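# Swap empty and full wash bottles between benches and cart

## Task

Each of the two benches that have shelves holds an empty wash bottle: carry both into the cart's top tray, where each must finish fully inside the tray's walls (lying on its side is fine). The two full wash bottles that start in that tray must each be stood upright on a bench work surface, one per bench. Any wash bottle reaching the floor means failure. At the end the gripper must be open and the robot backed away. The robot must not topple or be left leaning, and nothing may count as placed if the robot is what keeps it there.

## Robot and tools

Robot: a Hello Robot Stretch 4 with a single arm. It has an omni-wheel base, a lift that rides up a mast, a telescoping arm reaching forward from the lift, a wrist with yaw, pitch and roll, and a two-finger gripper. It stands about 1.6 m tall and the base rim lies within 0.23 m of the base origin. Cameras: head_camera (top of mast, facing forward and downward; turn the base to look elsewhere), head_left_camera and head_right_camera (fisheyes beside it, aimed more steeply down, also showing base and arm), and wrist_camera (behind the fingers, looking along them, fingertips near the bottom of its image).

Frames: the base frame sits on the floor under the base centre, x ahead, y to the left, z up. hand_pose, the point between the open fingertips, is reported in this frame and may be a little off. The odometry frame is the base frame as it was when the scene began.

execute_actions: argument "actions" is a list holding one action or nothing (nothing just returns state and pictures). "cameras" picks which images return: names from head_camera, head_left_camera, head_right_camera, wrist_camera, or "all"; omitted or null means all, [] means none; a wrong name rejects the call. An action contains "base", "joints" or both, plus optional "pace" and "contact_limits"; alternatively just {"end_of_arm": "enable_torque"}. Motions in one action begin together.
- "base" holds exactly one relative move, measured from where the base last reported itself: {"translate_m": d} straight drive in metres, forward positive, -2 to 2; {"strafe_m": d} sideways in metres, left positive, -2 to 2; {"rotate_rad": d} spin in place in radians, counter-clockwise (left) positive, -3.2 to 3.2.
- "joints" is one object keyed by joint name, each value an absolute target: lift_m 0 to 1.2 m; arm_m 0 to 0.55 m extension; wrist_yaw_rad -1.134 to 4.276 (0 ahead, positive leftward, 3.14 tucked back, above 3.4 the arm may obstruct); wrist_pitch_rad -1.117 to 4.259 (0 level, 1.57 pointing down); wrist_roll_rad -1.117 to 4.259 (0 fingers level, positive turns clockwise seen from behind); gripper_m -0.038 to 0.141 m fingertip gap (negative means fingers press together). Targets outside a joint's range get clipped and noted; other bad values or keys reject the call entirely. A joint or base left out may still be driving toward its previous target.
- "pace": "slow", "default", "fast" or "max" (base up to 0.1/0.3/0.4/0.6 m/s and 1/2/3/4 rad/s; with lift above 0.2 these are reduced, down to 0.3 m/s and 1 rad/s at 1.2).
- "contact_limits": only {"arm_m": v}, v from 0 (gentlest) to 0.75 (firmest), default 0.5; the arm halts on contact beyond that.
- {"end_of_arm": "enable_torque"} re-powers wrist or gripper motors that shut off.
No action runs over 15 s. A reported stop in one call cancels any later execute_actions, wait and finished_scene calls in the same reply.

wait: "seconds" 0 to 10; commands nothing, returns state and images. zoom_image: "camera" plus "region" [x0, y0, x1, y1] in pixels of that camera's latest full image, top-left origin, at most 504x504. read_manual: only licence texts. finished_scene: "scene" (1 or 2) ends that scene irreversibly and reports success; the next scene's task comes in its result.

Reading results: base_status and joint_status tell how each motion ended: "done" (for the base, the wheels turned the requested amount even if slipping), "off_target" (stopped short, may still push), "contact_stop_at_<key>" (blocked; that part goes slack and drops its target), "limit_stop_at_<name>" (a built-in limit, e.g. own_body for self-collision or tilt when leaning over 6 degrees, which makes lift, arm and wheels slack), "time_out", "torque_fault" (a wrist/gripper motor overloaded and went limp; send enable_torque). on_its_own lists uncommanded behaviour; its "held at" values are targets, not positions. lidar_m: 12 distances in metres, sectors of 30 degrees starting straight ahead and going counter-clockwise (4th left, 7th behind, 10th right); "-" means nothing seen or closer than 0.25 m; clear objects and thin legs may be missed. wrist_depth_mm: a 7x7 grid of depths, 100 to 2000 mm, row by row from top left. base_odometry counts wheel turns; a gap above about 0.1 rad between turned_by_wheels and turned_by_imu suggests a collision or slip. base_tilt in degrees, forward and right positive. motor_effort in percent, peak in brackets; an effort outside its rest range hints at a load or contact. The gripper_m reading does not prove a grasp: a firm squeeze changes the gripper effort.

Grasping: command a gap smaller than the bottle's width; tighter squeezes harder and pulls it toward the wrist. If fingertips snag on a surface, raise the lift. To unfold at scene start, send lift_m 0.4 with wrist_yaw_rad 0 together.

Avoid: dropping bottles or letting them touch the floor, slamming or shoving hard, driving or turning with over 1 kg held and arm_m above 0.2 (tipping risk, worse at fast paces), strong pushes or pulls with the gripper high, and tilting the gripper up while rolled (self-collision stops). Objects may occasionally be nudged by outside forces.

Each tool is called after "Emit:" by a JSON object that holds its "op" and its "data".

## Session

Emit:
{"op": "execute_actions", "data": {"actions": []}}

Scene clock: 0.00 s.
base_odometry: x=+0.000 y=+0.000 heading=+0.000 (m, m, rad; odometry frame)
turned_by_wheels: +0.000 (rad since the last result)
turned_by_imu: +0.000 (rad since the last result)
base_tilt: forward=-0.3 right=-0.1 (deg)
lidar_m: 1.14 1.13 1.74 2.67 1.85 2.05 1.53 1.51 1.60 1.27 1.24 1.90
base_status: not commanded
joint_positions: lift_m=+0.272 arm_m=-0.001 wrist_yaw_rad=+3.238 wrist_pitch_rad=+0.022 wrist_roll_rad=-0.006 gripper_m=+0.057
joint_status: not commanded
motor_effort: lift_m=+21 arm_m=+0 wrist_yaw_rad=-3 wrist_pitch_rad=-7 wrist_roll_rad=+1 gripper_m=-5 wheel_0=+0 wheel_1=+0 wheel_2=+0 (%)
hand_pose: x=-0.1257 y=+0.0594 z=+0.4441 quat_wxyz=(-0.048, -0.011, -0.003, +0.999) (m; base frame)
wrist_depth_mm: - - 134 - - - - / - - 123 202 - - - / - - 132 202 - - - / 147 140 138 1756 - - - / 193 1618 1756 1756 1983 - - / 194 1499 202 1430 213 1576 1661 / 194 245 1060 110 1078 960 1078
pictures: head_camera, head_left_camera, head_right_camera, wrist_camera
Images, in order (width x height): head_camera 420x560, head_left_camera 420x672, head_right_camera 420x672, wrist_camera 616x392.

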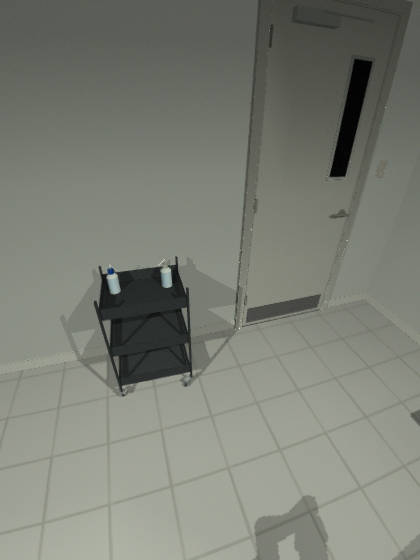

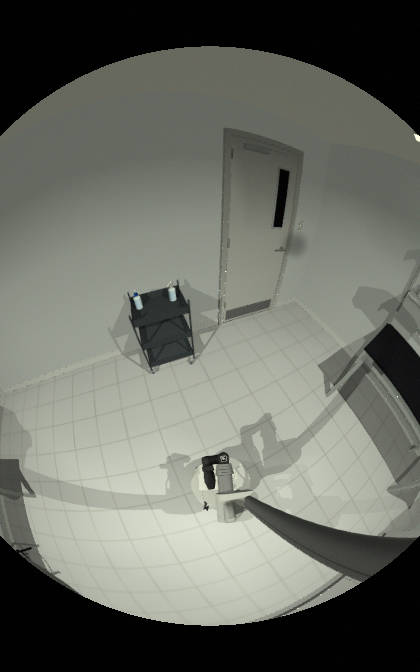

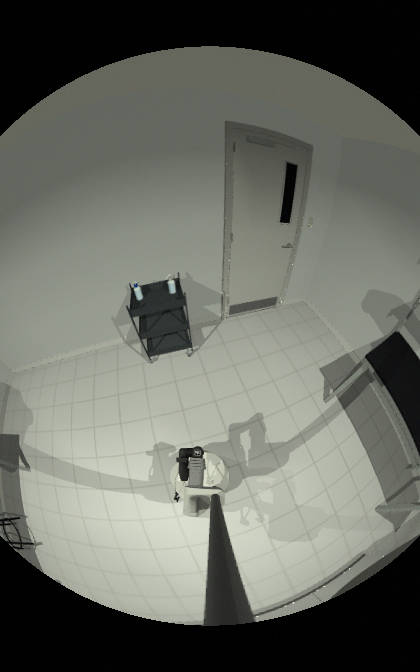

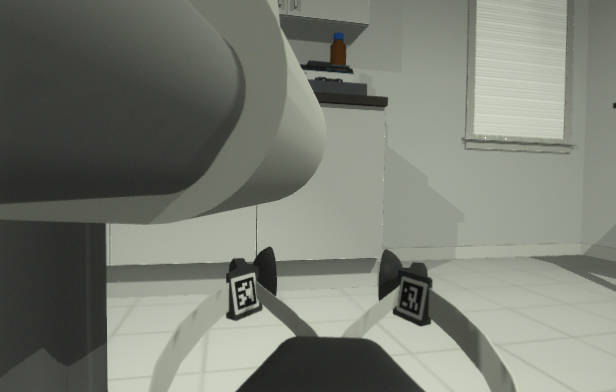

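Emit:
{"op": "execute_actions", "data": {"actions": [{"base":{"rotate_rad":0.27},"joints":{"lift_m":0.78,"wrist_yaw_rad":0,"wrist_pitch_rad":0.5,"gripper_m":0.1},"pace":"fast"}], "cameras": []}}

Emit:
{"op": "execute_actions", "data": {"actions": [{"base":{"translate_m":0.55},"joints":{"arm_m":0.25},"pace":"fast"}], "cameras": ["head_camera","wrist_camera"]}}

Scene clock: 8.33 s.
base_odometry: x=+0.000 y=+0.000 heading=+0.270 (m, m, rad; odometry frame)
turned_by_wheels: +0.270 (rad since the last result)
turned_by_imu: +0.265 (rad since the last result)
base_tilt: forward=-0.3 right=+0.0 (deg)
lidar_m: 1.13 1.60 2.05 1.84 1.88 1.64 1.53 1.54 1.35 1.24 2.12 1.66
base_status: done
joint_positions: lift_m=+0.780 arm_m=-0.001 wrist_yaw_rad=+0.000 wrist_pitch_rad=+0.502 wrist_roll_rad=-0.006 gripper_m=+0.100
joint_status: all done
motor_effort: lift_m=+26(29) arm_m=+0(0) wrist_yaw_rad=-5(8) wrist_pitch_rad=-6(5) wrist_roll_rad=+1(1) gripper_m=+0(1) wheel_0=+1(6) wheel_1=+2(12) wheel_2=+2(8) (%)
hand_pose: x=+0.4227 y=-0.0873 z=+0.8190 quat_wxyz=(+0.969, -0.003, +0.248, +0.001) (m; base frame)
wrist_depth_mm: 1229 1229 1255 1281 1255 1255 1281 / 1308 1281 1205 1205 1366 1366 1366 / 1397 1430 1397 1397 1464 1464 1464 / 1537 1537 1205 1255 1576 1576 1618 / 1576 1618 1397 1336 1576 1537 1537 / 1336 1308 200 1255 1229 1229 1281 / 1118 1098 1118 110 1138 1098 1118
pictures: none
No camera images: the call's "cameras" was empty. Leave "cameras" out to get every camera's image.

Scene clock: 11.13 s.
base_odometry: x=+0.530 y=+0.147 heading=+0.271 (m, m, rad; odometry frame)
turned_by_wheels: +0.000 (rad since the last result)
turned_by_imu: -0.003 (rad since the last result)
base_tilt: forward=-0.4 right=+0.0 (deg)
lidar_m: 0.59 0.61 1.36 2.08 1.93 2.22 2.07 1.94 1.30 1.26 1.56 1.07
base_status: done
joint_positions: lift_m=+0.780 arm_m=+0.249 wrist_yaw_rad=+0.000 wrist_pitch_rad=+0.502 wrist_roll_rad=-0.006 gripper_m=+0.100
joint_status: all done
motor_effort: lift_m=+26(26) arm_m=+7(8) wrist_yaw_rad=-2(0) wrist_pitch_rad=-6(6) wrist_roll_rad=+1(1) gripper_m=-1(0) wheel_0=+0(11) wheel_1=+0(3) wheel_2=+2(13) (%)
hand_pose: x=+0.6725 y=-0.0874 z=+0.8190 quat_wxyz=(+0.969, -0.003, +0.248, +0.001) (m; base frame)
wrist_depth_mm: 488 496 504 508 512 521 521 / 525 530 539 544 549 559 564 / 559 569 580 585 591 603 609 / 410 530 530 402 640 661 661 / 427 504 504 421 691 715 715 / 418 418 202 418 362 759 788 / 355 347 357 110 831 878 878
pictures: head_camera, wrist_camera
Images, in order (width x height): head_camera 420x560, wrist_camera 616x392.

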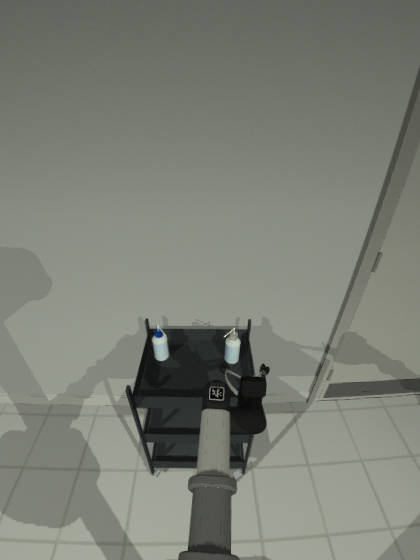

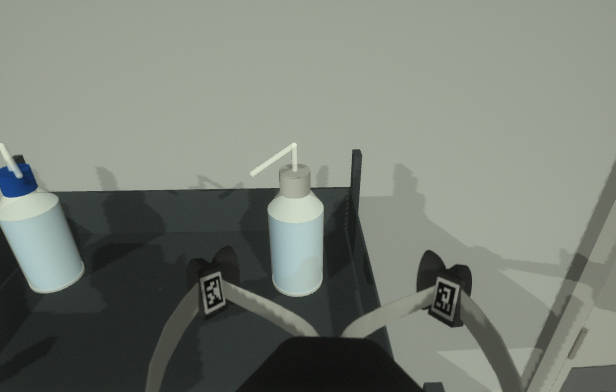

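Emit:
{"op": "execute_actions", "data": {"actions": [{"base":{"strafe_m":0.04},"joints":{"arm_m":0.35,"gripper_m":0.09}}], "cameras": []}}

Emit:
{"op": "execute_actions", "data": {"actions": [{"joints":{"lift_m":0.693},"pace":"slow"}], "cameras": ["wrist_camera"]}}

Scene clock: 18.13 s.
base_odometry: x=+0.519 y=+0.186 heading=+0.271 (m, m, rad; odometry frame)
turned_by_wheels: +0.000 (rad since the last result)
turned_by_imu: +0.000 (rad since the last result)
base_tilt: forward=-0.3 right=+0.1 (deg)
lidar_m: 0.58 0.60 1.32 2.20 1.90 2.26 2.08 2.06 1.35 1.32 1.57 0.62
base_status: done
joint_positions: lift_m=+0.780 arm_m=+0.349 wrist_yaw_rad=+0.000 wrist_pitch_rad=+0.502 wrist_roll_rad=-0.006 gripper_m=+0.090
joint_status: all done
motor_effort: lift_m=+26(26) arm_m=+8(10) wrist_yaw_rad=-2(3) wrist_pitch_rad=-6(6) wrist_roll_rad=+2(2) gripper_m=-3(1) wheel_0=-1(3) wheel_1=+1(4) wheel_2=+0(3) (%)
hand_pose: x=+0.7725 y=-0.0874 z=+0.8189 quat_wxyz=(+0.969, -0.003, +0.248, +0.001) (m; base frame)
wrist_depth_mm: 399 402 404 410 415 418 421 / 430 433 436 442 445 452 455 / 459 466 469 477 480 488 492 / 500 504 512 508 512 530 539 / 430 442 436 307 436 574 585 / 347 418 202 304 298 627 661 / 347 345 355 109 320 691 723
pictures: none
No camera images: the call's "cameras" was empty. Leave "cameras" out to get every camera's image.

Scene clock: 19.73 s.
base_odometry: x=+0.519 y=+0.186 heading=+0.271 (m, m, rad; odometry frame)
turned_by_wheels: +0.000 (rad since the last result)
turned_by_imu: +0.000 (rad since the last result)
base_tilt: forward=-0.3 right=+0.0 (deg)
lidar_m: 0.58 0.61 1.32 2.21 1.90 2.22 2.09 2.06 1.32 1.30 1.58 0.63
base_status: not commanded
joint_positions: lift_m=+0.694 arm_m=+0.349 wrist_yaw_rad=+0.000 wrist_pitch_rad=+0.502 wrist_roll_rad=-0.006 gripper_m=+0.090
joint_status: all done
motor_effort: lift_m=+14(26) arm_m=+7(7) wrist_yaw_rad=-3(3) wrist_pitch_rad=-6(6) wrist_roll_rad=+1(1) gripper_m=+1(0) wheel_0=-1(1) wheel_1=+1(1) wheel_2=+0(0) (%)
hand_pose: x=+0.7725 y=-0.0874 z=+0.7329 quat_wxyz=(+0.969, -0.003, +0.248, +0.001) (m; base frame)
wrist_depth_mm: 397 402 407 413 413 418 421 / 424 433 439 439 445 449 455 / 459 466 469 379 469 488 488 / 394 394 397 265 353 535 539 / 349 366 366 286 296 574 585 / 303 304 202 293 282 621 654 / 258 251 257 109 257 222 732
pictures: wrist_camera
Images, in order (width x height): wrist_camera 616x392.

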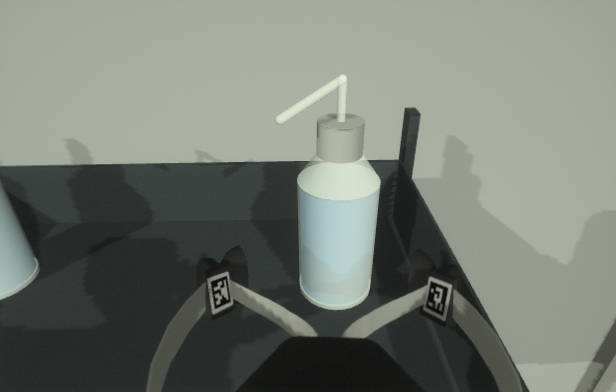

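Emit:
{"op": "execute_actions", "data": {"actions": [{"joints":{"arm_m":0.438},"pace":"slow"}], "cameras": ["wrist_camera"]}}

Emit:
{"op": "execute_actions", "data": {"actions": [{"joints":{"gripper_m":0.008}}], "cameras": []}}

Emit:
{"op": "execute_actions", "data": {"actions": [{"joints":{"lift_m":0.9}}], "cameras": []}}

Emit:
{"op": "execute_actions", "data": {"actions": [{"base":{"rotate_rad":-1.9},"joints":{"arm_m":0.1}}], "cameras": []}}

Emit:
{"op": "execute_actions", "data": {"actions": [{"base":{"translate_m":0.7}}], "cameras": ["head_camera","wrist_camera"]}}

Scene clock: 30.77 s.
base_odometry: x=+0.519 y=+0.186 heading=+0.271 (m, m, rad; odometry frame)
turned_by_wheels: +0.000 (rad since the last result)
turned_by_imu: -0.001 (rad since the last result)
base_tilt: forward=-0.3 right=+0.0 (deg)
lidar_m: 0.59 0.61 1.32 2.23 1.91 2.27 2.08 2.04 1.36 1.31 1.55 0.62
base_status: not commanded
joint_positions: lift_m=+0.694 arm_m=+0.437 wrist_yaw_rad=+0.000 wrist_pitch_rad=+0.502 wrist_roll_rad=-0.006 gripper_m=+0.090
joint_status: all done
motor_effort: lift_m=+14(14) arm_m=+8(6) wrist_yaw_rad=-3(3) wrist_pitch_rad=-6(5) wrist_roll_rad=+2(1) gripper_m=+1(4) wheel_0=-1(1) wheel_1=+1(1) wheel_2=+0(0) (%)
hand_pose: x=+0.8604 y=-0.0874 z=+0.7329 quat_wxyz=(+0.969, -0.003, +0.248, +0.001) (m; base frame)
wrist_depth_mm: 319 324 325 329 330 336 340 / 342 345 351 353 359 364 366 / 366 373 377 375 384 392 397 / 394 397 399 186 304 424 430 / 322 322 319 186 197 466 473 / 303 304 202 180 186 496 530 / 258 251 258 110 257 210 585
pictures: wrist_camera
Images, in order (width x height): wrist_camera 616x392.

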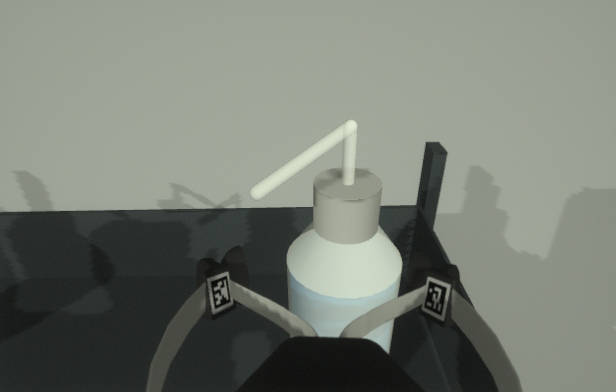

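Scene clock: 32.40 s.
base_odometry: x=+0.519 y=+0.186 heading=+0.271 (m, m, rad; odometry frame)
turned_by_wheels: +0.000 (rad since the last result)
turned_by_imu: +0.000 (rad since the last result)
base_tilt: forward=-0.2 right=+0.0 (deg)
lidar_m: 0.58 0.60 1.36 2.22 1.92 2.22 2.08 2.06 1.34 1.30 1.57 0.62
base_status: not commanded
joint_positions: lift_m=+0.693 arm_m=+0.437 wrist_yaw_rad=+0.000 wrist_pitch_rad=+0.505 wrist_roll_rad=-0.006 gripper_m=+0.008
joint_status: all done
motor_effort: lift_m=+16(16) arm_m=+8(8) wrist_yaw_rad=-2(2) wrist_pitch_rad=-14(15) wrist_roll_rad=+1(1) gripper_m=-20(20) wheel_0=-1(1) wheel_1=+1(1) wheel_2=+0(0) (%)
hand_pose: x=+0.8601 y=-0.0875 z=+0.7321 quat_wxyz=(+0.968, -0.003, +0.250, +0.001) (m; base frame)
wrist_depth_mm: 320 322 325 327 332 338 340 / 342 347 351 355 359 364 366 / 370 373 377 373 387 389 397 / 392 392 309 159 306 430 430 / 320 322 317 160 268 462 473 / 301 298 188 159 178 247 535 / 256 249 255 109 255 195 585
pictures: none
No camera images: the call's "cameras" was empty. Leave "cameras" out to get every camera's image.

Scene clock: 34.33 s.
base_odometry: x=+0.519 y=+0.186 heading=+0.271 (m, m, rad; odometry frame)
turned_by_wheels: +0.000 (rad since the last result)
turned_by_imu: +0.000 (rad since the last result)
base_tilt: forward=-0.2 right=-0.1 (deg)
lidar_m: 0.59 0.60 1.36 2.20 1.92 2.25 2.07 2.08 1.34 1.31 1.56 0.63
base_status: not commanded
joint_positions: lift_m=+0.899 arm_m=+0.437 wrist_yaw_rad=+0.000 wrist_pitch_rad=+0.505 wrist_roll_rad=-0.006 gripper_m=+0.008
joint_status: all done
motor_effort: lift_m=+28(29) arm_m=+7(8) wrist_yaw_rad=-3(3) wrist_pitch_rad=-14(14) wrist_roll_rad=+1(1) gripper_m=-19(16) wheel_0=-1(1) wheel_1=+1(1) wheel_2=+0(0) (%)
hand_pose: x=+0.8600 y=-0.0875 z=+0.9381 quat_wxyz=(+0.968, -0.003, +0.250, +0.001) (m; base frame)
wrist_depth_mm: 319 322 325 329 334 336 342 / 342 345 351 353 355 362 366 / 368 375 379 370 384 392 397 / 402 404 407 158 418 424 430 / 433 442 439 160 445 466 469 / 480 477 188 159 178 500 525 / 508 415 525 109 544 574 585
pictures: none
No camera images: the call's "cameras" was empty. Leave "cameras" out to get every camera's image.

Scene clock: 36.60 s.
base_odometry: x=+0.519 y=+0.186 heading=-1.629 (m, m, rad; odometry frame)
turned_by_wheels: -1.900 (rad since the last result)
turned_by_imu: -1.869 (rad since the last result)
base_tilt: forward=-0.2 right=+0.1 (deg)
lidar_m: 1.30 2.05 1.28 0.60 0.57 1.09 1.69 1.89 2.03 2.08 2.06 1.64
base_status: done
joint_positions: lift_m=+0.899 arm_m=+0.101 wrist_yaw_rad=+0.000 wrist_pitch_rad=+0.505 wrist_roll_rad=-0.006 gripper_m=+0.008
joint_status: all done
motor_effort: lift_m=+27(28) arm_m=-8(9) wrist_yaw_rad=-2(3) wrist_pitch_rad=-14(14) wrist_roll_rad=+1(1) gripper_m=-19(19) wheel_0=+1(8) wheel_1=+0(11) wheel_2=+0(9) (%)
hand_pose: x=+0.5247 y=-0.0875 z=+0.9381 quat_wxyz=(+0.968, -0.003, +0.250, +0.001) (m; base frame)
wrist_depth_mm: 1430 1537 1661 1808 1983 - - / 1537 1618 1576 1366 1336 1430 1661 / 1618 1756 1756 1098 - - - / 1708 1921 1921 158 - - - / 1756 1756 1808 160 1661 1708 1756 / 1464 1499 187 159 178 1397 1464 / 1255 1229 1308 109 1255 1205 1255
pictures: none
No camera images: the call's "cameras" was empty. Leave "cameras" out to get every camera's image.

Scene clock: 40.40 s.
base_odometry: x=+0.479 y=-0.513 heading=-1.629 (m, m, rad; odometry frame)
turned_by_wheels: +0.000 (rad since the last result)
turned_by_imu: -0.003 (rad since the last result)
base_tilt: forward=-0.2 right=+0.1 (deg)
lidar_m: 0.61 0.62 1.55 1.28 1.07 0.92 2.11 2.49 2.71 1.81 1.78 0.80
base_status: done
joint_positions: lift_m=+0.899 arm_m=+0.101 wrist_yaw_rad=+0.000 wrist_pitch_rad=+0.505 wrist_roll_rad=-0.006 gripper_m=+0.008
joint_status: not commanded
motor_effort: lift_m=+27(27) arm_m=-7(8) wrist_yaw_rad=-3(2) wrist_pitch_rad=-14(14) wrist_roll_rad=+1(1) gripper_m=-18(17) wheel_0=+1(4) wheel_1=+2(6) wheel_2=+0(9) (%)
hand_pose: x=+0.5247 y=-0.0874 z=+0.9381 quat_wxyz=(+0.968, -0.003, +0.250, +0.001) (m; base frame)
wrist_depth_mm: 917 991 1078 1138 1229 1430 1499 / 960 1060 1138 1205 1308 1336 1205 / 1042 904 904 788 891 891 891 / 1078 668 640 159 661 668 699 / 1138 535 535 160 544 1661 1756 / 1205 442 188 159 179 1430 1430 / 1229 480 1255 109 1255 1205 1229
pictures: head_camera, wrist_camera
Images, in order (width x height): head_camera 420x560, wrist_camera 616x392.

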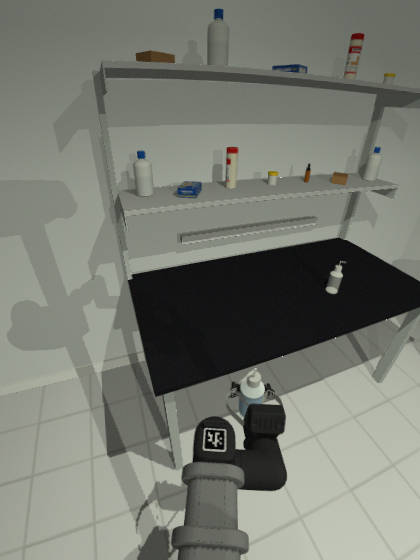

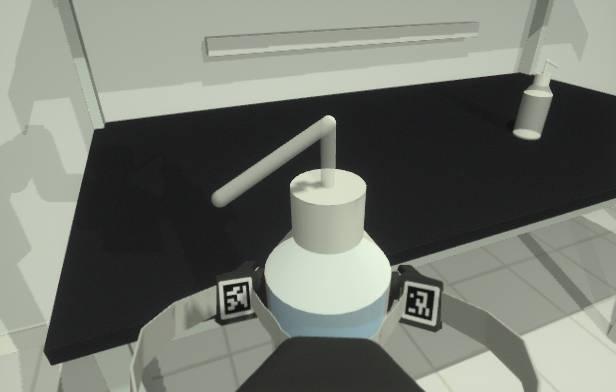

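Emit:
{"op": "execute_actions", "data": {"actions": [{"joints":{"arm_m":0.48,"lift_m":0.82}}], "cameras": []}}

Emit:
{"op": "execute_actions", "data": {"actions": [{"joints":{"lift_m":0.791},"pace":"slow"}], "cameras": []}}

Emit:
{"op": "execute_actions", "data": {"actions": [{"joints":{"gripper_m":0.13}}], "cameras": []}}

Emit:
{"op": "execute_actions", "data": {"actions": [{"joints":{"arm_m":0.3}}], "cameras": []}}

Emit:
{"op": "execute_actions", "data": {"actions": [{"base":{"strafe_m":-0.48}}], "cameras": []}}

Emit:
{"op": "execute_actions", "data": {"actions": [{"base":{"translate_m":0.27}}], "cameras": ["head_camera","wrist_camera"]}}

Scene clock: 50.83 s.
base_odometry: x=+0.479 y=-0.513 heading=-1.629 (m, m, rad; odometry frame)
turned_by_wheels: +0.000 (rad since the last result)
turned_by_imu: -0.001 (rad since the last result)
base_tilt: forward=-0.3 right=+0.1 (deg)
lidar_m: 0.62 0.62 1.53 1.29 1.07 0.94 2.15 2.50 2.71 1.81 1.77 0.80
base_status: not commanded
joint_positions: lift_m=+0.820 arm_m=+0.479 wrist_yaw_rad=+0.000 wrist_pitch_rad=+0.505 wrist_roll_rad=-0.006 gripper_m=+0.008
joint_status: all done
motor_effort: lift_m=+16(26) arm_m=+8(6) wrist_yaw_rad=-2(2) wrist_pitch_rad=-14(15) wrist_roll_rad=+1(1) gripper_m=-18(17) wheel_0=+1(1) wheel_1=+2(2) wheel_2=+0(0) (%)
hand_pose: x=+0.9021 y=-0.0874 z=+0.8590 quat_wxyz=(+0.968, -0.003, +0.250, +0.001) (m; base frame)
wrist_depth_mm: 640 676 683 778 820 960 1060 / 676 741 798 866 931 1025 1025 / 699 676 676 591 676 676 668 / 512 508 480 159 504 500 504 / 404 404 407 160 387 399 399 / 336 338 187 159 179 322 330 / 287 279 287 110 287 276 282
pictures: none
No camera images: the call's "cameras" was empty. Leave "cameras" out to get every camera's image.

Scene clock: 51.87 s.
base_odometry: x=+0.479 y=-0.513 heading=-1.629 (m, m, rad; odometry frame)
turned_by_wheels: +0.000 (rad since the last result)
turned_by_imu: +0.000 (rad since the last result)
base_tilt: forward=-0.2 right=+0.1 (deg)
lidar_m: 0.63 0.61 1.55 1.29 1.07 0.94 2.13 2.50 2.71 1.80 1.78 0.80
base_status: not commanded
joint_positions: lift_m=+0.791 arm_m=+0.479 wrist_yaw_rad=+0.000 wrist_pitch_rad=+0.505 wrist_roll_rad=-0.006 gripper_m=+0.008
joint_status: all done
motor_effort: lift_m=+16(16) arm_m=+8(8) wrist_yaw_rad=-2(2) wrist_pitch_rad=-14(14) wrist_roll_rad=+1(1) gripper_m=-15(16) wheel_0=+1(1) wheel_1=+2(2) wheel_2=+0(0) (%)
hand_pose: x=+0.9021 y=-0.0874 z=+0.8301 quat_wxyz=(+0.968, -0.003, +0.250, +0.001) (m; base frame)
wrist_depth_mm: 647 676 741 798 891 946 1078 / 691 732 788 854 904 904 891 / 609 609 603 525 597 591 597 / 449 452 430 159 445 449 445 / 357 359 357 160 342 353 351 / 297 298 187 159 178 285 294 / 253 247 254 110 253 245 251
pictures: none
No camera images: the call's "cameras" was empty. Leave "cameras" out to get every camera's image.

Scene clock: 54.00 s.
base_odometry: x=+0.479 y=-0.513 heading=-1.629 (m, m, rad; odometry frame)
turned_by_wheels: +0.000 (rad since the last result)
turned_by_imu: +0.000 (rad since the last result)
base_tilt: forward=-0.3 right=-0.1 (deg)
lidar_m: 0.61 0.61 1.55 1.28 1.09 0.93 2.12 2.50 2.71 1.82 1.77 0.81
base_status: not commanded
joint_positions: lift_m=+0.791 arm_m=+0.479 wrist_yaw_rad=+0.000 wrist_pitch_rad=+0.502 wrist_roll_rad=-0.006 gripper_m=+0.130
joint_status: all done
motor_effort: lift_m=+16(16) arm_m=+8(8) wrist_yaw_rad=-3(2) wrist_pitch_rad=-7(14) wrist_roll_rad=+2(1) gripper_m=+1(17) wheel_0=+1(1) wheel_1=+2(2) wheel_2=+0(0) (%)
hand_pose: x=+0.9024 y=-0.0874 z=+0.8307 quat_wxyz=(+0.969, -0.003, +0.249, +0.001) (m; base frame)
wrist_depth_mm: 640 683 732 809 878 960 1078 / 683 741 788 866 904 931 917 / 621 615 615 564 609 597 597 / 459 455 433 171 449 452 449 / 362 359 362 175 345 357 357 / 300 291 281 174 186 213 298 / 256 255 257 110 256 251 254
pictures: none
No camera images: the call's "cameras" was empty. Leave "cameras" out to get every camera's image.

Scene clock: 55.63 s.
base_odometry: x=+0.479 y=-0.513 heading=-1.629 (m, m, rad; odometry frame)
turned_by_wheels: +0.000 (rad since the last result)
turned_by_imu: +0.000 (rad since the last result)
base_tilt: forward=-0.3 right=-0.1 (deg)
lidar_m: 0.64 0.62 1.54 1.30 1.06 0.94 2.12 2.50 2.69 1.81 1.79 0.80
base_status: not commanded
joint_positions: lift_m=+0.791 arm_m=+0.301 wrist_yaw_rad=+0.000 wrist_pitch_rad=+0.502 wrist_roll_rad=-0.006 gripper_m=+0.130
joint_status: all done
motor_effort: lift_m=+16(16) arm_m=-8(6) wrist_yaw_rad=-1(3) wrist_pitch_rad=-7(7) wrist_roll_rad=+2(1) gripper_m=-2(2) wheel_0=+1(1) wheel_1=+2(2) wheel_2=+0(0) (%)
hand_pose: x=+0.7251 y=-0.0874 z=+0.8307 quat_wxyz=(+0.969, -0.003, +0.249, +0.001) (m; base frame)
wrist_depth_mm: 768 831 891 960 1060 1182 1281 / 798 866 931 842 917 917 842 / 621 621 609 338 609 609 603 / 459 459 452 362 455 452 449 / 364 362 362 359 359 359 362 / 301 290 281 301 293 213 1308 / 256 256 257 110 1098 1078 1118
pictures: none
No camera images: the call's "cameras" was empty. Leave "cameras" out to get every camera's image.

Scene clock: 58.57 s.
base_odometry: x=-0.001 y=-0.485 heading=-1.629 (m, m, rad; odometry frame)
turned_by_wheels: +0.000 (rad since the last result)
turned_by_imu: +0.000 (rad since the last result)
base_tilt: forward=-0.4 right=+0.2 (deg)
lidar_m: 0.82 0.80 0.87 1.74 1.30 1.42 2.83 2.30 1.74 1.38 1.35 1.06
base_status: done
joint_positions: lift_m=+0.791 arm_m=+0.301 wrist_yaw_rad=+0.000 wrist_pitch_rad=+0.502 wrist_roll_rad=-0.006 gripper_m=+0.130
joint_status: not commanded
motor_effort: lift_m=+16(16) arm_m=-8(8) wrist_yaw_rad=-1(3) wrist_pitch_rad=-7(7) wrist_roll_rad=+1(2) gripper_m=-4(1) wheel_0=+0(7) wheel_1=+1(11) wheel_2=+0(0) (%)
hand_pose: x=+0.7251 y=-0.0874 z=+0.8307 quat_wxyz=(+0.969, -0.003, +0.249, +0.001) (m; base frame)
wrist_depth_mm: 931 991 1060 1138 1255 1397 1537 / 946 946 931 842 931 931 1576 / 621 615 615 609 609 603 647 / 459 452 455 477 539 1756 809 / 379 399 473 1464 1618 1618 1205 / 1160 1255 1229 1336 1255 213 1229 / 1160 1160 1138 109 1138 1118 1118
pictures: none
No camera images: the call's "cameras" was empty. Leave "cameras" out to get every camera's image.

Scene clock: 60.93 s.
base_odometry: x=-0.016 y=-0.755 heading=-1.629 (m, m, rad; odometry frame)
turned_by_wheels: +0.000 (rad since the last result)
turned_by_imu: -0.001 (rad since the last result)
base_tilt: forward=-0.3 right=-0.1 (deg)
lidar_m: 0.59 0.55 0.62 1.83 1.49 1.52 3.02 2.54 1.60 1.25 1.23 0.78
base_status: done
joint_positions: lift_m=+0.791 arm_m=+0.301 wrist_yaw_rad=+0.000 wrist_pitch_rad=+0.502 wrist_roll_rad=-0.006 gripper_m=+0.130
joint_status: not commanded
motor_effort: lift_m=+16(16) arm_m=-8(8) wrist_yaw_rad=-1(0) wrist_pitch_rad=-7(7) wrist_roll_rad=+1(1) gripper_m=-2(2) wheel_0=+3(7) wheel_1=+1(6) wheel_2=+0(9) (%)
hand_pose: x=+0.7251 y=-0.0874 z=+0.8307 quat_wxyz=(+0.969, -0.003, +0.249, +0.001) (m; base frame)
wrist_depth_mm: 668 768 831 904 991 1098 1205 / 778 820 866 842 904 1025 1308 / 621 615 609 421 609 609 609 / 459 455 455 433 452 449 449 / 364 364 362 364 362 359 357 / 301 293 281 300 279 213 300 / 257 256 256 110 255 266 1118
pictures: head_camera, wrist_camera
Images, in order (width x height): head_camera 420x560, wrist_camera 616x392.

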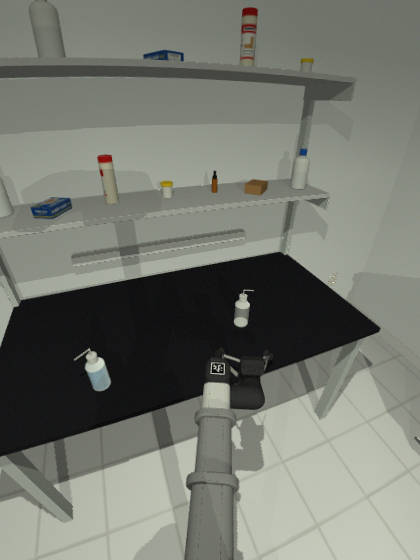

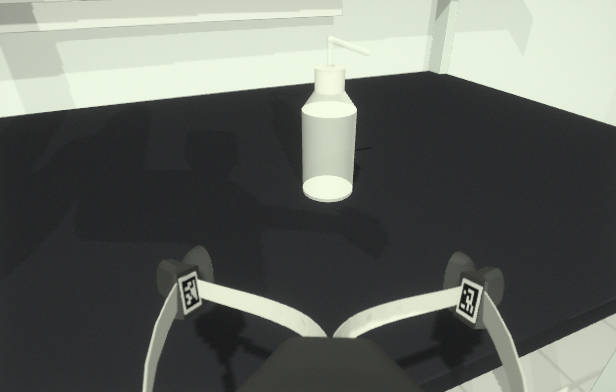

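Emit:
{"op": "execute_actions", "data": {"actions": [{"joints":{"arm_m":0.55}}], "cameras": ["wrist_camera"]}}

Emit:
{"op": "execute_actions", "data": {"actions": [{"joints":{"gripper_m":0.012}}], "cameras": []}}

Emit:
{"op": "execute_actions", "data": {"actions": [{"joints":{"lift_m":0.9,"arm_m":0.0}}], "cameras": ["wrist_camera"]}}

Emit:
{"op": "execute_actions", "data": {"actions": [{"base":{"rotate_rad":2.7}}], "cameras": []}}

Emit:
{"op": "execute_actions", "data": {"actions": [{"base":{"translate_m":1.1},"pace":"fast"}], "cameras": []}}

Emit:
{"op": "execute_actions", "data": {"actions": [{"base":{"rotate_rad":-0.8},"joints":{"arm_m":0.38}}], "cameras": ["head_camera","wrist_camera"]}}

Scene clock: 72.43 s.
base_odometry: x=-0.016 y=-0.755 heading=-1.629 (m, m, rad; odometry frame)
turned_by_wheels: +0.000 (rad since the last result)
turned_by_imu: -0.001 (rad since the last result)
base_tilt: forward=-0.2 right=+0.0 (deg)
lidar_m: 0.58 0.55 0.59 1.84 1.49 1.51 3.02 2.55 1.60 1.25 1.22 0.77
base_status: not commanded
joint_positions: lift_m=+0.791 arm_m=+0.547 wrist_yaw_rad=+0.000 wrist_pitch_rad=+0.502 wrist_roll_rad=-0.006 gripper_m=+0.130
joint_status: all done
joint sent to its limit — the command would take arm_m past its upper limit, so that joint was sent only as far as its limit.
motor_effort: lift_m=+16(16) arm_m=+8(7) wrist_yaw_rad=-2(3) wrist_pitch_rad=-7(7) wrist_roll_rad=+1(2) gripper_m=-4(2) wheel_0=+3(2) wheel_1=+1(1) wheel_2=+0(0) (%)
hand_pose: x=+0.9712 y=-0.0874 z=+0.8307 quat_wxyz=(+0.969, -0.003, +0.248, +0.001) (m; base frame)
wrist_depth_mm: 492 525 569 621 750 809 904 / 574 634 676 741 798 878 991 / 603 609 609 569 569 597 609 / 459 459 452 181 452 445 449 / 362 362 362 181 332 362 357 / 300 290 281 181 190 213 296 / 256 256 257 109 256 252 253
pictures: wrist_camera
Images, in order (width x height): wrist_camera 616x392.

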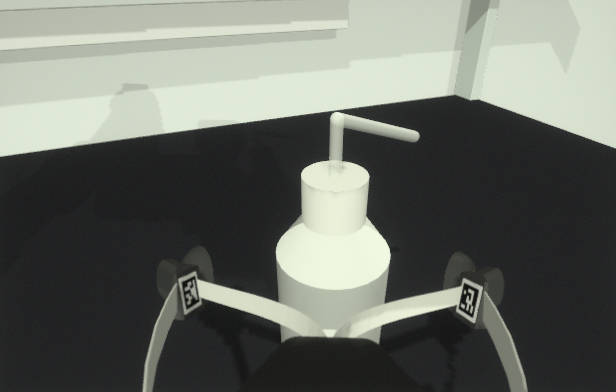

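Scene clock: 74.53 s.
base_odometry: x=-0.016 y=-0.755 heading=-1.629 (m, m, rad; odometry frame)
turned_by_wheels: +0.000 (rad since the last result)
turned_by_imu: +0.000 (rad since the last result)
base_tilt: forward=-0.4 right=+0.1 (deg)
lidar_m: 0.58 0.55 0.61 1.83 1.47 1.54 3.01 2.55 1.63 1.25 1.24 0.75
base_status: not commanded
joint_positions: lift_m=+0.791 arm_m=+0.547 wrist_yaw_rad=+0.000 wrist_pitch_rad=+0.502 wrist_roll_rad=-0.006 gripper_m=+0.012
joint_status: all done
motor_effort: lift_m=+16(16) arm_m=+8(8) wrist_yaw_rad=-3(3) wrist_pitch_rad=-6(6) wrist_roll_rad=+1(1) gripper_m=-15(23) wheel_0=+3(3) wheel_1=+1(1) wheel_2=+0(0) (%)
hand_pose: x=+0.9712 y=-0.0874 z=+0.8307 quat_wxyz=(+0.969, -0.003, +0.248, +0.001) (m; base frame)
wrist_depth_mm: 492 521 564 609 750 809 917 / 585 627 683 732 809 866 1008 / 603 615 609 574 569 609 603 / 462 455 452 162 455 452 445 / 364 362 362 164 343 357 357 / 301 301 190 166 180 287 296 / 256 249 257 109 254 246 251
pictures: none
No camera images: the call's "cameras" was empty. Leave "cameras" out to get every camera's image.

Scene clock: 77.20 s.
base_odometry: x=-0.016 y=-0.755 heading=-1.629 (m, m, rad; odometry frame)
turned_by_wheels: +0.000 (rad since the last result)
turned_by_imu: +0.000 (rad since the last result)
base_tilt: forward=-0.2 right=-0.1 (deg)
lidar_m: 0.40 0.55 0.61 1.84 1.47 1.51 3.01 2.54 1.62 1.25 1.22 0.42
base_status: not commanded
joint_positions: lift_m=+0.899 arm_m=+0.001 wrist_yaw_rad=+0.000 wrist_pitch_rad=+0.503 wrist_roll_rad=-0.006 gripper_m=+0.012
joint_status: all done
motor_effort: lift_m=+27(28) arm_m=-8(8) wrist_yaw_rad=-1(2) wrist_pitch_rad=-8(8) wrist_roll_rad=+1(1) gripper_m=-15(24) wheel_0=+3(3) wheel_1=+1(1) wheel_2=+0(0) (%)
hand_pose: x=+0.4250 y=-0.0874 z=+0.9387 quat_wxyz=(+0.969, -0.003, +0.249, +0.001) (m; base frame)
wrist_depth_mm: 946 1025 1078 1182 1281 1430 1576 / 1008 1078 1160 1255 1336 1576 1661 / 931 904 917 854 842 917 1661 / 683 676 676 162 683 668 759 / 544 539 539 164 585 1708 1281 / 445 462 190 166 180 1025 1430 / 1182 1229 1281 109 1255 1182 1229
pictures: wrist_camera
Images, in order (width x height): wrist_camera 616x392.

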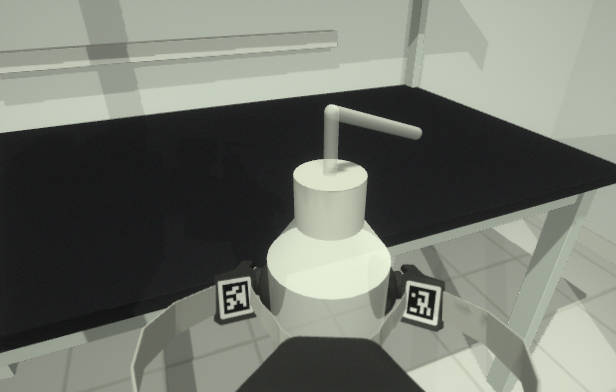

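Scene clock: 79.90 s.
base_odometry: x=-0.016 y=-0.755 heading=+1.071 (m, m, rad; odometry frame)
turned_by_wheels: +2.700 (rad since the last result)
turned_by_imu: +2.655 (rad since the last result)
base_tilt: forward=-0.4 right=-0.1 (deg)
lidar_m: 0.43 2.57 2.55 1.53 1.23 1.24 0.71 0.57 0.56 0.62 1.81 0.42
base_status: done
joint_positions: lift_m=+0.900 arm_m=+0.001 wrist_yaw_rad=+0.000 wrist_pitch_rad=+0.503 wrist_roll_rad=-0.006 gripper_m=+0.012
joint_status: not commanded
motor_effort: lift_m=+26(27) arm_m=-8(8) wrist_yaw_rad=-3(2) wrist_pitch_rad=-8(7) wrist_roll_rad=+2(1) gripper_m=-17(20) wheel_0=+0(7) wheel_1=-2(11) wheel_2=+0(6) (%)
hand_pose: x=+0.4251 y=-0.0874 z=+0.9387 quat_wxyz=(+0.969, -0.003, +0.249, +0.001) (m; base frame)
wrist_depth_mm: - - - - 1708 1464 1308 / - - - - 1618 1499 1336 / - - - - 1708 1537 1430 / - - - 162 1863 1576 1499 / 1756 1808 1808 164 1537 1708 1576 / 1537 1499 190 166 180 1430 1464 / 1281 1229 1255 109 1229 1205 1255
pictures: none
No camera images: the call's "cameras" was empty. Leave "cameras" out to get every camera's image.

Scene clock: 84.20 s.
base_odometry: x=+0.511 y=+0.211 heading=+1.071 (m, m, rad; odometry frame)
turned_by_wheels: +0.000 (rad since the last result)
turned_by_imu: -0.005 (rad since the last result)
base_tilt: forward=-0.5 right=+0.0 (deg)
lidar_m: 0.41 1.78 1.90 2.07 2.09 2.07 1.60 1.32 2.07 1.21 0.58 0.40
base_status: done
joint_positions: lift_m=+0.900 arm_m=+0.001 wrist_yaw_rad=+0.000 wrist_pitch_rad=+0.503 wrist_roll_rad=-0.006 gripper_m=+0.012
joint_status: not commanded
motor_effort: lift_m=+26(26) arm_m=-8(8) wrist_yaw_rad=-4(2) wrist_pitch_rad=-8(8) wrist_roll_rad=+2(1) gripper_m=-17(20) wheel_0=+1(7) wheel_1=+1(10) wheel_2=+0(11) (%)
hand_pose: x=+0.4250 y=-0.0874 z=+0.9387 quat_wxyz=(+0.969, -0.003, +0.249, +0.001) (m; base frame)
wrist_depth_mm: - 1661 1205 976 809 707 615 / - 1863 1308 1060 854 732 647 / - - 1499 1118 891 768 683 / - - 1661 161 960 831 699 / 1756 1863 1708 164 960 866 554 / 1464 1499 190 166 180 535 574 / 1255 1229 1281 110 1138 455 492
pictures: none
No camera images: the call's "cameras" was empty. Leave "cameras" out to get every camera's image.

Scene clock: 86.43 s.
base_odometry: x=+0.511 y=+0.211 heading=+0.271 (m, m, rad; odometry frame)
turned_by_wheels: -0.800 (rad since the last result)
turned_by_imu: -0.787 (rad since the last result)
base_tilt: forward=-0.3 right=+0.0 (deg)
lidar_m: 0.57 0.59 1.31 2.40 1.89 2.41 2.08 2.08 1.37 1.30 1.58 0.62
base_status: done
joint_positions: lift_m=+0.900 arm_m=+0.379 wrist_yaw_rad=+0.000 wrist_pitch_rad=+0.502 wrist_roll_rad=-0.006 gripper_m=+0.012
joint_status: all done
motor_effort: lift_m=+26(26) arm_m=+8(8) wrist_yaw_rad=-2(4) wrist_pitch_rad=-7(8) wrist_roll_rad=+2(1) gripper_m=-22(20) wheel_0=+0(5) wheel_1=-1(5) wheel_2=+1(5) (%)
hand_pose: x=+0.8024 y=-0.0874 z=+0.9389 quat_wxyz=(+0.969, -0.003, +0.249, +0.001) (m; base frame)
wrist_depth_mm: 359 364 368 373 377 379 387 / 387 392 397 399 404 413 415 / 413 421 424 427 436 442 449 / 449 452 462 162 473 484 488 / 488 492 500 164 504 525 535 / 525 539 190 165 181 564 597 / 442 466 466 110 621 661 661
pictures: head_camera, wrist_camera
Images, in order (width x height): head_camera 420x560, wrist_camera 616x392.

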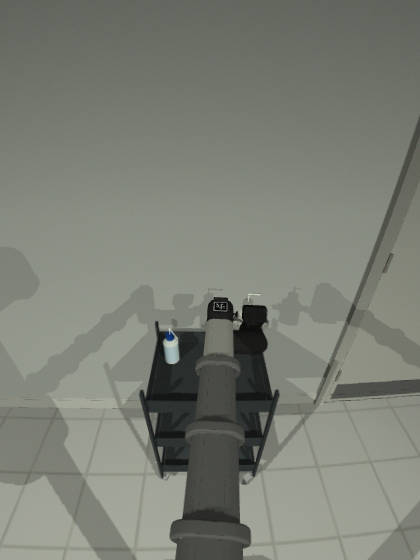

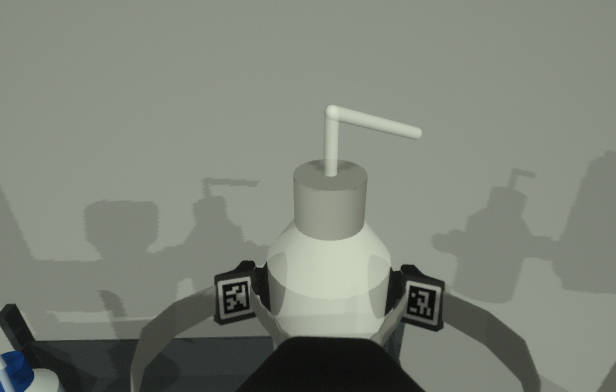

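Emit:
{"op": "execute_actions", "data": {"actions": [{"base":{"strafe_m":0.035},"joints":{"lift_m":0.76}}], "cameras": []}}

Emit:
{"op": "execute_actions", "data": {"actions": [{"joints":{"lift_m":0.692},"pace":"slow"}], "cameras": []}}

Emit:
{"op": "execute_actions", "data": {"actions": [{"joints":{"gripper_m":0.09}}], "cameras": []}}

Emit:
{"op": "execute_actions", "data": {"actions": [{"joints":{"arm_m":0.28}}], "cameras": []}}

Emit:
{"op": "execute_actions", "data": {"actions": [{"base":{"rotate_rad":0.28},"pace":"slow"}], "cameras": ["head_camera","wrist_camera"]}}

Scene clock: 99.07 s.
base_odometry: x=+0.501 y=+0.245 heading=+0.271 (m, m, rad; odometry frame)
turned_by_wheels: +0.000 (rad since the last result)
turned_by_imu: -0.001 (rad since the last result)
base_tilt: forward=-0.2 right=+0.0 (deg)
lidar_m: 0.57 0.59 1.31 2.39 1.86 2.37 2.09 2.11 1.39 1.35 1.58 0.61
base_status: done
joint_positions: lift_m=+0.760 arm_m=+0.379 wrist_yaw_rad=+0.000 wrist_pitch_rad=+0.502 wrist_roll_rad=-0.006 gripper_m=+0.012
joint_status: all done
motor_effort: lift_m=+15(26) arm_m=+8(8) wrist_yaw_rad=-3(3) wrist_pitch_rad=-7(7) wrist_roll_rad=+1(1) gripper_m=-18(15) wheel_0=-1(6) wheel_1=-1(4) wheel_2=+0(3) (%)
hand_pose: x=+0.8024 y=-0.0874 z=+0.7998 quat_wxyz=(+0.969, -0.003, +0.249, +0.001) (m; base frame)
wrist_depth_mm: 355 359 366 370 373 377 384 / 382 384 394 397 404 407 415 / 410 413 424 418 436 439 445 / 442 452 459 162 469 473 484 / 382 392 387 164 377 521 530 / 287 394 190 165 180 366 597 / 297 325 336 109 334 291 654
pictures: none
No camera images: the call's "cameras" was empty. Leave "cameras" out to get every camera's image.

Scene clock: 100.53 s.
base_odometry: x=+0.501 y=+0.245 heading=+0.271 (m, m, rad; odometry frame)
turned_by_wheels: +0.000 (rad since the last result)
turned_by_imu: +0.000 (rad since the last result)
base_tilt: forward=-0.2 right=+0.2 (deg)
lidar_m: 0.57 0.59 1.31 2.37 1.83 2.37 2.10 2.12 1.38 1.36 1.56 0.63
base_status: not commanded
joint_positions: lift_m=+0.692 arm_m=+0.379 wrist_yaw_rad=+0.000 wrist_pitch_rad=+0.502 wrist_roll_rad=-0.006 gripper_m=+0.012
joint_status: all done
motor_effort: lift_m=+15(15) arm_m=+8(8) wrist_yaw_rad=-3(4) wrist_pitch_rad=-7(7) wrist_roll_rad=+1(1) gripper_m=-21(20) wheel_0=-1(1) wheel_1=+0(0) wheel_2=+0(0) (%)
hand_pose: x=+0.8024 y=-0.0874 z=+0.7318 quat_wxyz=(+0.969, -0.003, +0.249, +0.001) (m; base frame)
wrist_depth_mm: 357 359 366 368 370 379 384 / 379 387 392 397 402 407 413 / 407 418 418 418 436 433 445 / 349 349 355 162 359 462 488 / 349 364 362 164 347 310 539 / 283 301 190 166 180 239 569 / 258 249 256 110 255 248 204
pictures: none
No camera images: the call's "cameras" was empty. Leave "cameras" out to get every camera's image.

Scene clock: 102.10 s.
base_odometry: x=+0.501 y=+0.245 heading=+0.271 (m, m, rad; odometry frame)
turned_by_wheels: +0.000 (rad since the last result)
turned_by_imu: +0.000 (rad since the last result)
base_tilt: forward=-0.3 right=+0.0 (deg)
lidar_m: 0.56 0.59 1.29 2.41 1.85 2.38 2.10 2.12 1.39 1.33 1.56 0.60
base_status: not commanded
joint_positions: lift_m=+0.692 arm_m=+0.379 wrist_yaw_rad=+0.000 wrist_pitch_rad=+0.502 wrist_roll_rad=-0.006 gripper_m=+0.090
joint_status: all done
motor_effort: lift_m=+15(15) arm_m=+8(8) wrist_yaw_rad=-3(3) wrist_pitch_rad=-7(7) wrist_roll_rad=+1(2) gripper_m=-3(16) wheel_0=-1(0) wheel_1=-1(0) wheel_2=+0(0) (%)
hand_pose: x=+0.8024 y=-0.0874 z=+0.7318 quat_wxyz=(+0.969, -0.003, +0.249, +0.001) (m; base frame)
wrist_depth_mm: 359 359 366 368 375 379 384 / 379 387 392 399 402 407 410 / 410 415 424 424 433 433 445 / 355 351 353 183 357 462 488 / 347 364 364 181 228 310 535 / 282 303 202 182 195 239 574 / 257 250 257 109 256 242 215
pictures: none
No camera images: the call's "cameras" was empty. Leave "cameras" out to get every camera's image.

Scene clock: 103.37 s.
base_odometry: x=+0.501 y=+0.245 heading=+0.271 (m, m, rad; odometry frame)
turned_by_wheels: +0.000 (rad since the last result)
turned_by_imu: +0.000 (rad since the last result)
base_tilt: forward=-0.4 right=-0.1 (deg)
lidar_m: 0.58 0.58 1.31 2.40 1.86 2.37 2.10 2.10 1.39 1.33 1.55 0.63
base_status: not commanded
joint_positions: lift_m=+0.692 arm_m=+0.281 wrist_yaw_rad=+0.000 wrist_pitch_rad=+0.502 wrist_roll_rad=-0.006 gripper_m=+0.090
joint_status: all done
motor_effort: lift_m=+15(15) arm_m=-7(7) wrist_yaw_rad=-3(3) wrist_pitch_rad=-7(7) wrist_roll_rad=+2(1) gripper_m=+0(3) wheel_0=-1(1) wheel_1=+0(0) wheel_2=+0(0) (%)
hand_pose: x=+0.7051 y=-0.0874 z=+0.7318 quat_wxyz=(+0.969, -0.003, +0.249, +0.001) (m; base frame)
wrist_depth_mm: 442 449 455 459 466 469 477 / 469 480 492 496 496 500 512 / 314 508 508 267 439 544 554 / 329 442 445 273 433 585 603 / 349 366 362 300 349 301 668 / 303 301 202 301 281 252 236 / 257 251 258 109 256 250 224
pictures: none
No camera images: the call's "cameras" was empty. Leave "cameras" out to get every camera's image.

Scene clock: 104.70 s.
base_odometry: x=+0.501 y=+0.245 heading=+0.551 (m, m, rad; odometry frame)
turned_by_wheels: +0.280 (rad since the last result)
turned_by_imu: +0.275 (rad since the last result)
base_tilt: forward=-0.3 right=+0.0 (deg)
lidar_m: 0.58 1.11 1.78 1.87 2.01 2.10 2.11 1.63 1.34 2.08 1.21 0.59
base_status: done
joint_positions: lift_m=+0.692 arm_m=+0.281 wrist_yaw_rad=+0.000 wrist_pitch_rad=+0.502 wrist_roll_rad=-0.006 gripper_m=+0.090
joint_status: not commanded
motor_effort: lift_m=+15(15) arm_m=-8(8) wrist_yaw_rad=-2(2) wrist_pitch_rad=-7(7) wrist_roll_rad=+1(1) gripper_m=-1(4) wheel_0=-2(7) wheel_1=-1(5) wheel_2=-2(6) (%)
hand_pose: x=+0.7051 y=-0.0874 z=+0.7318 quat_wxyz=(+0.969, -0.003, +0.249, +0.001) (m; base frame)
wrist_depth_mm: 535 508 477 455 430 415 399 / 574 544 512 477 459 442 427 / 640 591 569 310 484 466 445 / 707 647 591 329 424 407 384 / 778 715 285 349 362 359 359 / 891 768 202 301 282 282 294 / 931 201 258 109 257 250 255
pictures: head_camera, wrist_camera
Images, in order (width x height): head_camera 420x560, wrist_camera 616x392.

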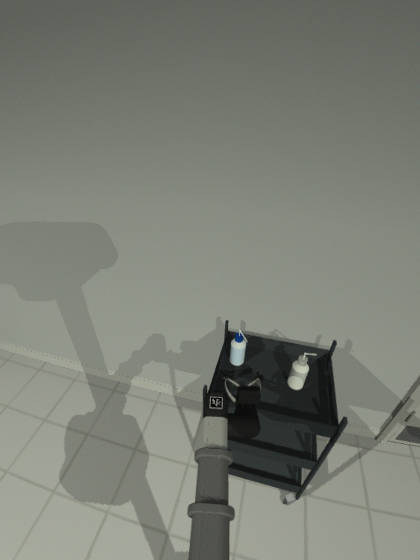

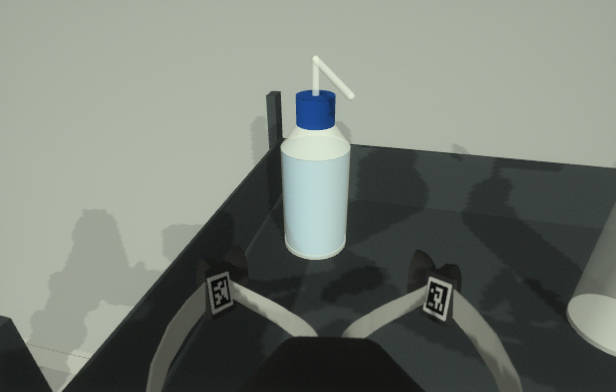

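Emit:
{"op": "execute_actions", "data": {"actions": [{"joints":{"arm_m":0.43,"lift_m":0.72},"pace":"slow"}], "cameras": ["wrist_camera"]}}

Emit:
{"op": "execute_actions", "data": {"actions": [{"joints":{"lift_m":0.695},"pace":"slow"}], "cameras": ["wrist_camera"]}}

Scene clock: 111.77 s.
base_odometry: x=+0.501 y=+0.245 heading=+0.551 (m, m, rad; odometry frame)
turned_by_wheels: +0.000 (rad since the last result)
turned_by_imu: -0.001 (rad since the last result)
base_tilt: forward=-0.2 right=+0.0 (deg)
lidar_m: 0.56 1.09 1.78 1.88 2.04 2.12 2.09 1.64 1.37 2.11 1.20 0.57
base_status: not commanded
joint_positions: lift_m=+0.719 arm_m=+0.429 wrist_yaw_rad=+0.000 wrist_pitch_rad=+0.502 wrist_roll_rad=-0.006 gripper_m=+0.090
joint_status: all done
motor_effort: lift_m=+27(27) arm_m=+8(10) wrist_yaw_rad=-2(2) wrist_pitch_rad=-7(7) wrist_roll_rad=+2(1) gripper_m=-7(1) wheel_0=-1(1) wheel_1=-1(1) wheel_2=-2(2) (%)
hand_pose: x=+0.8524 y=-0.0874 z=+0.7588 quat_wxyz=(+0.969, -0.003, +0.249, +0.001) (m; base frame)
wrist_depth_mm: 370 351 332 319 301 289 279 / 402 379 357 340 320 307 296 / 439 418 389 366 347 332 315 / 488 452 421 387 375 355 340 / 544 504 449 189 309 375 364 / 615 564 202 190 213 289 283 / 723 634 258 110 287 278 287
pictures: wrist_camera
Images, in order (width x height): wrist_camera 616x392.

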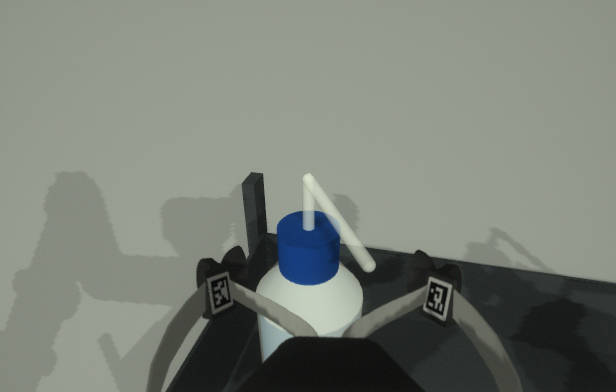

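Scene clock: 112.77 s.
base_odometry: x=+0.501 y=+0.245 heading=+0.551 (m, m, rad; odometry frame)
turned_by_wheels: +0.000 (rad since the last result)
turned_by_imu: +0.000 (rad since the last result)
base_tilt: forward=-0.3 right=-0.1 (deg)
lidar_m: 0.56 1.12 1.78 1.89 2.04 2.11 2.10 1.62 1.35 2.10 1.21 0.58
base_status: not commanded
joint_positions: lift_m=+0.696 arm_m=+0.429 wrist_yaw_rad=+0.000 wrist_pitch_rad=+0.498 wrist_roll_rad=-0.005 gripper_m=+0.090
joint_status: all done
motor_effort: lift_m=+12(25) arm_m=+8(8) wrist_yaw_rad=+0(2) wrist_pitch_rad=+5(7) wrist_roll_rad=-1(1) gripper_m=-8(2) wheel_0=-1(1) wheel_1=-1(1) wheel_2=-2(2) (%)
hand_pose: x=+0.8529 y=-0.0875 z=+0.7361 quat_wxyz=(+0.969, -0.002, +0.247, +0.000) (m; base frame)
wrist_depth_mm: 370 349 330 317 301 290 278 / 404 379 357 338 324 309 293 / 439 413 382 362 347 329 317 / 488 449 415 178 370 355 338 / 544 504 442 180 293 281 353 / 615 564 200 179 202 286 281 / 699 634 251 110 264 255 263
pictures: wrist_camera
Images, in order (width x height): wrist_camera 616x392.

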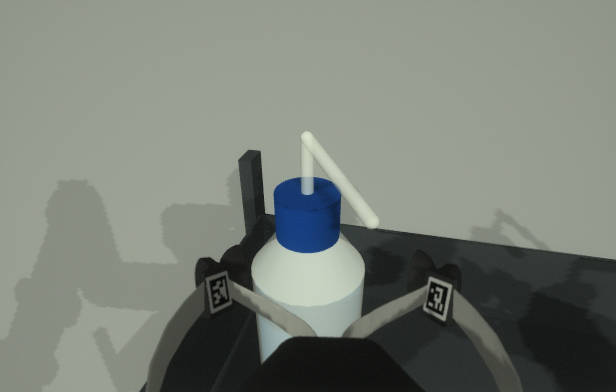

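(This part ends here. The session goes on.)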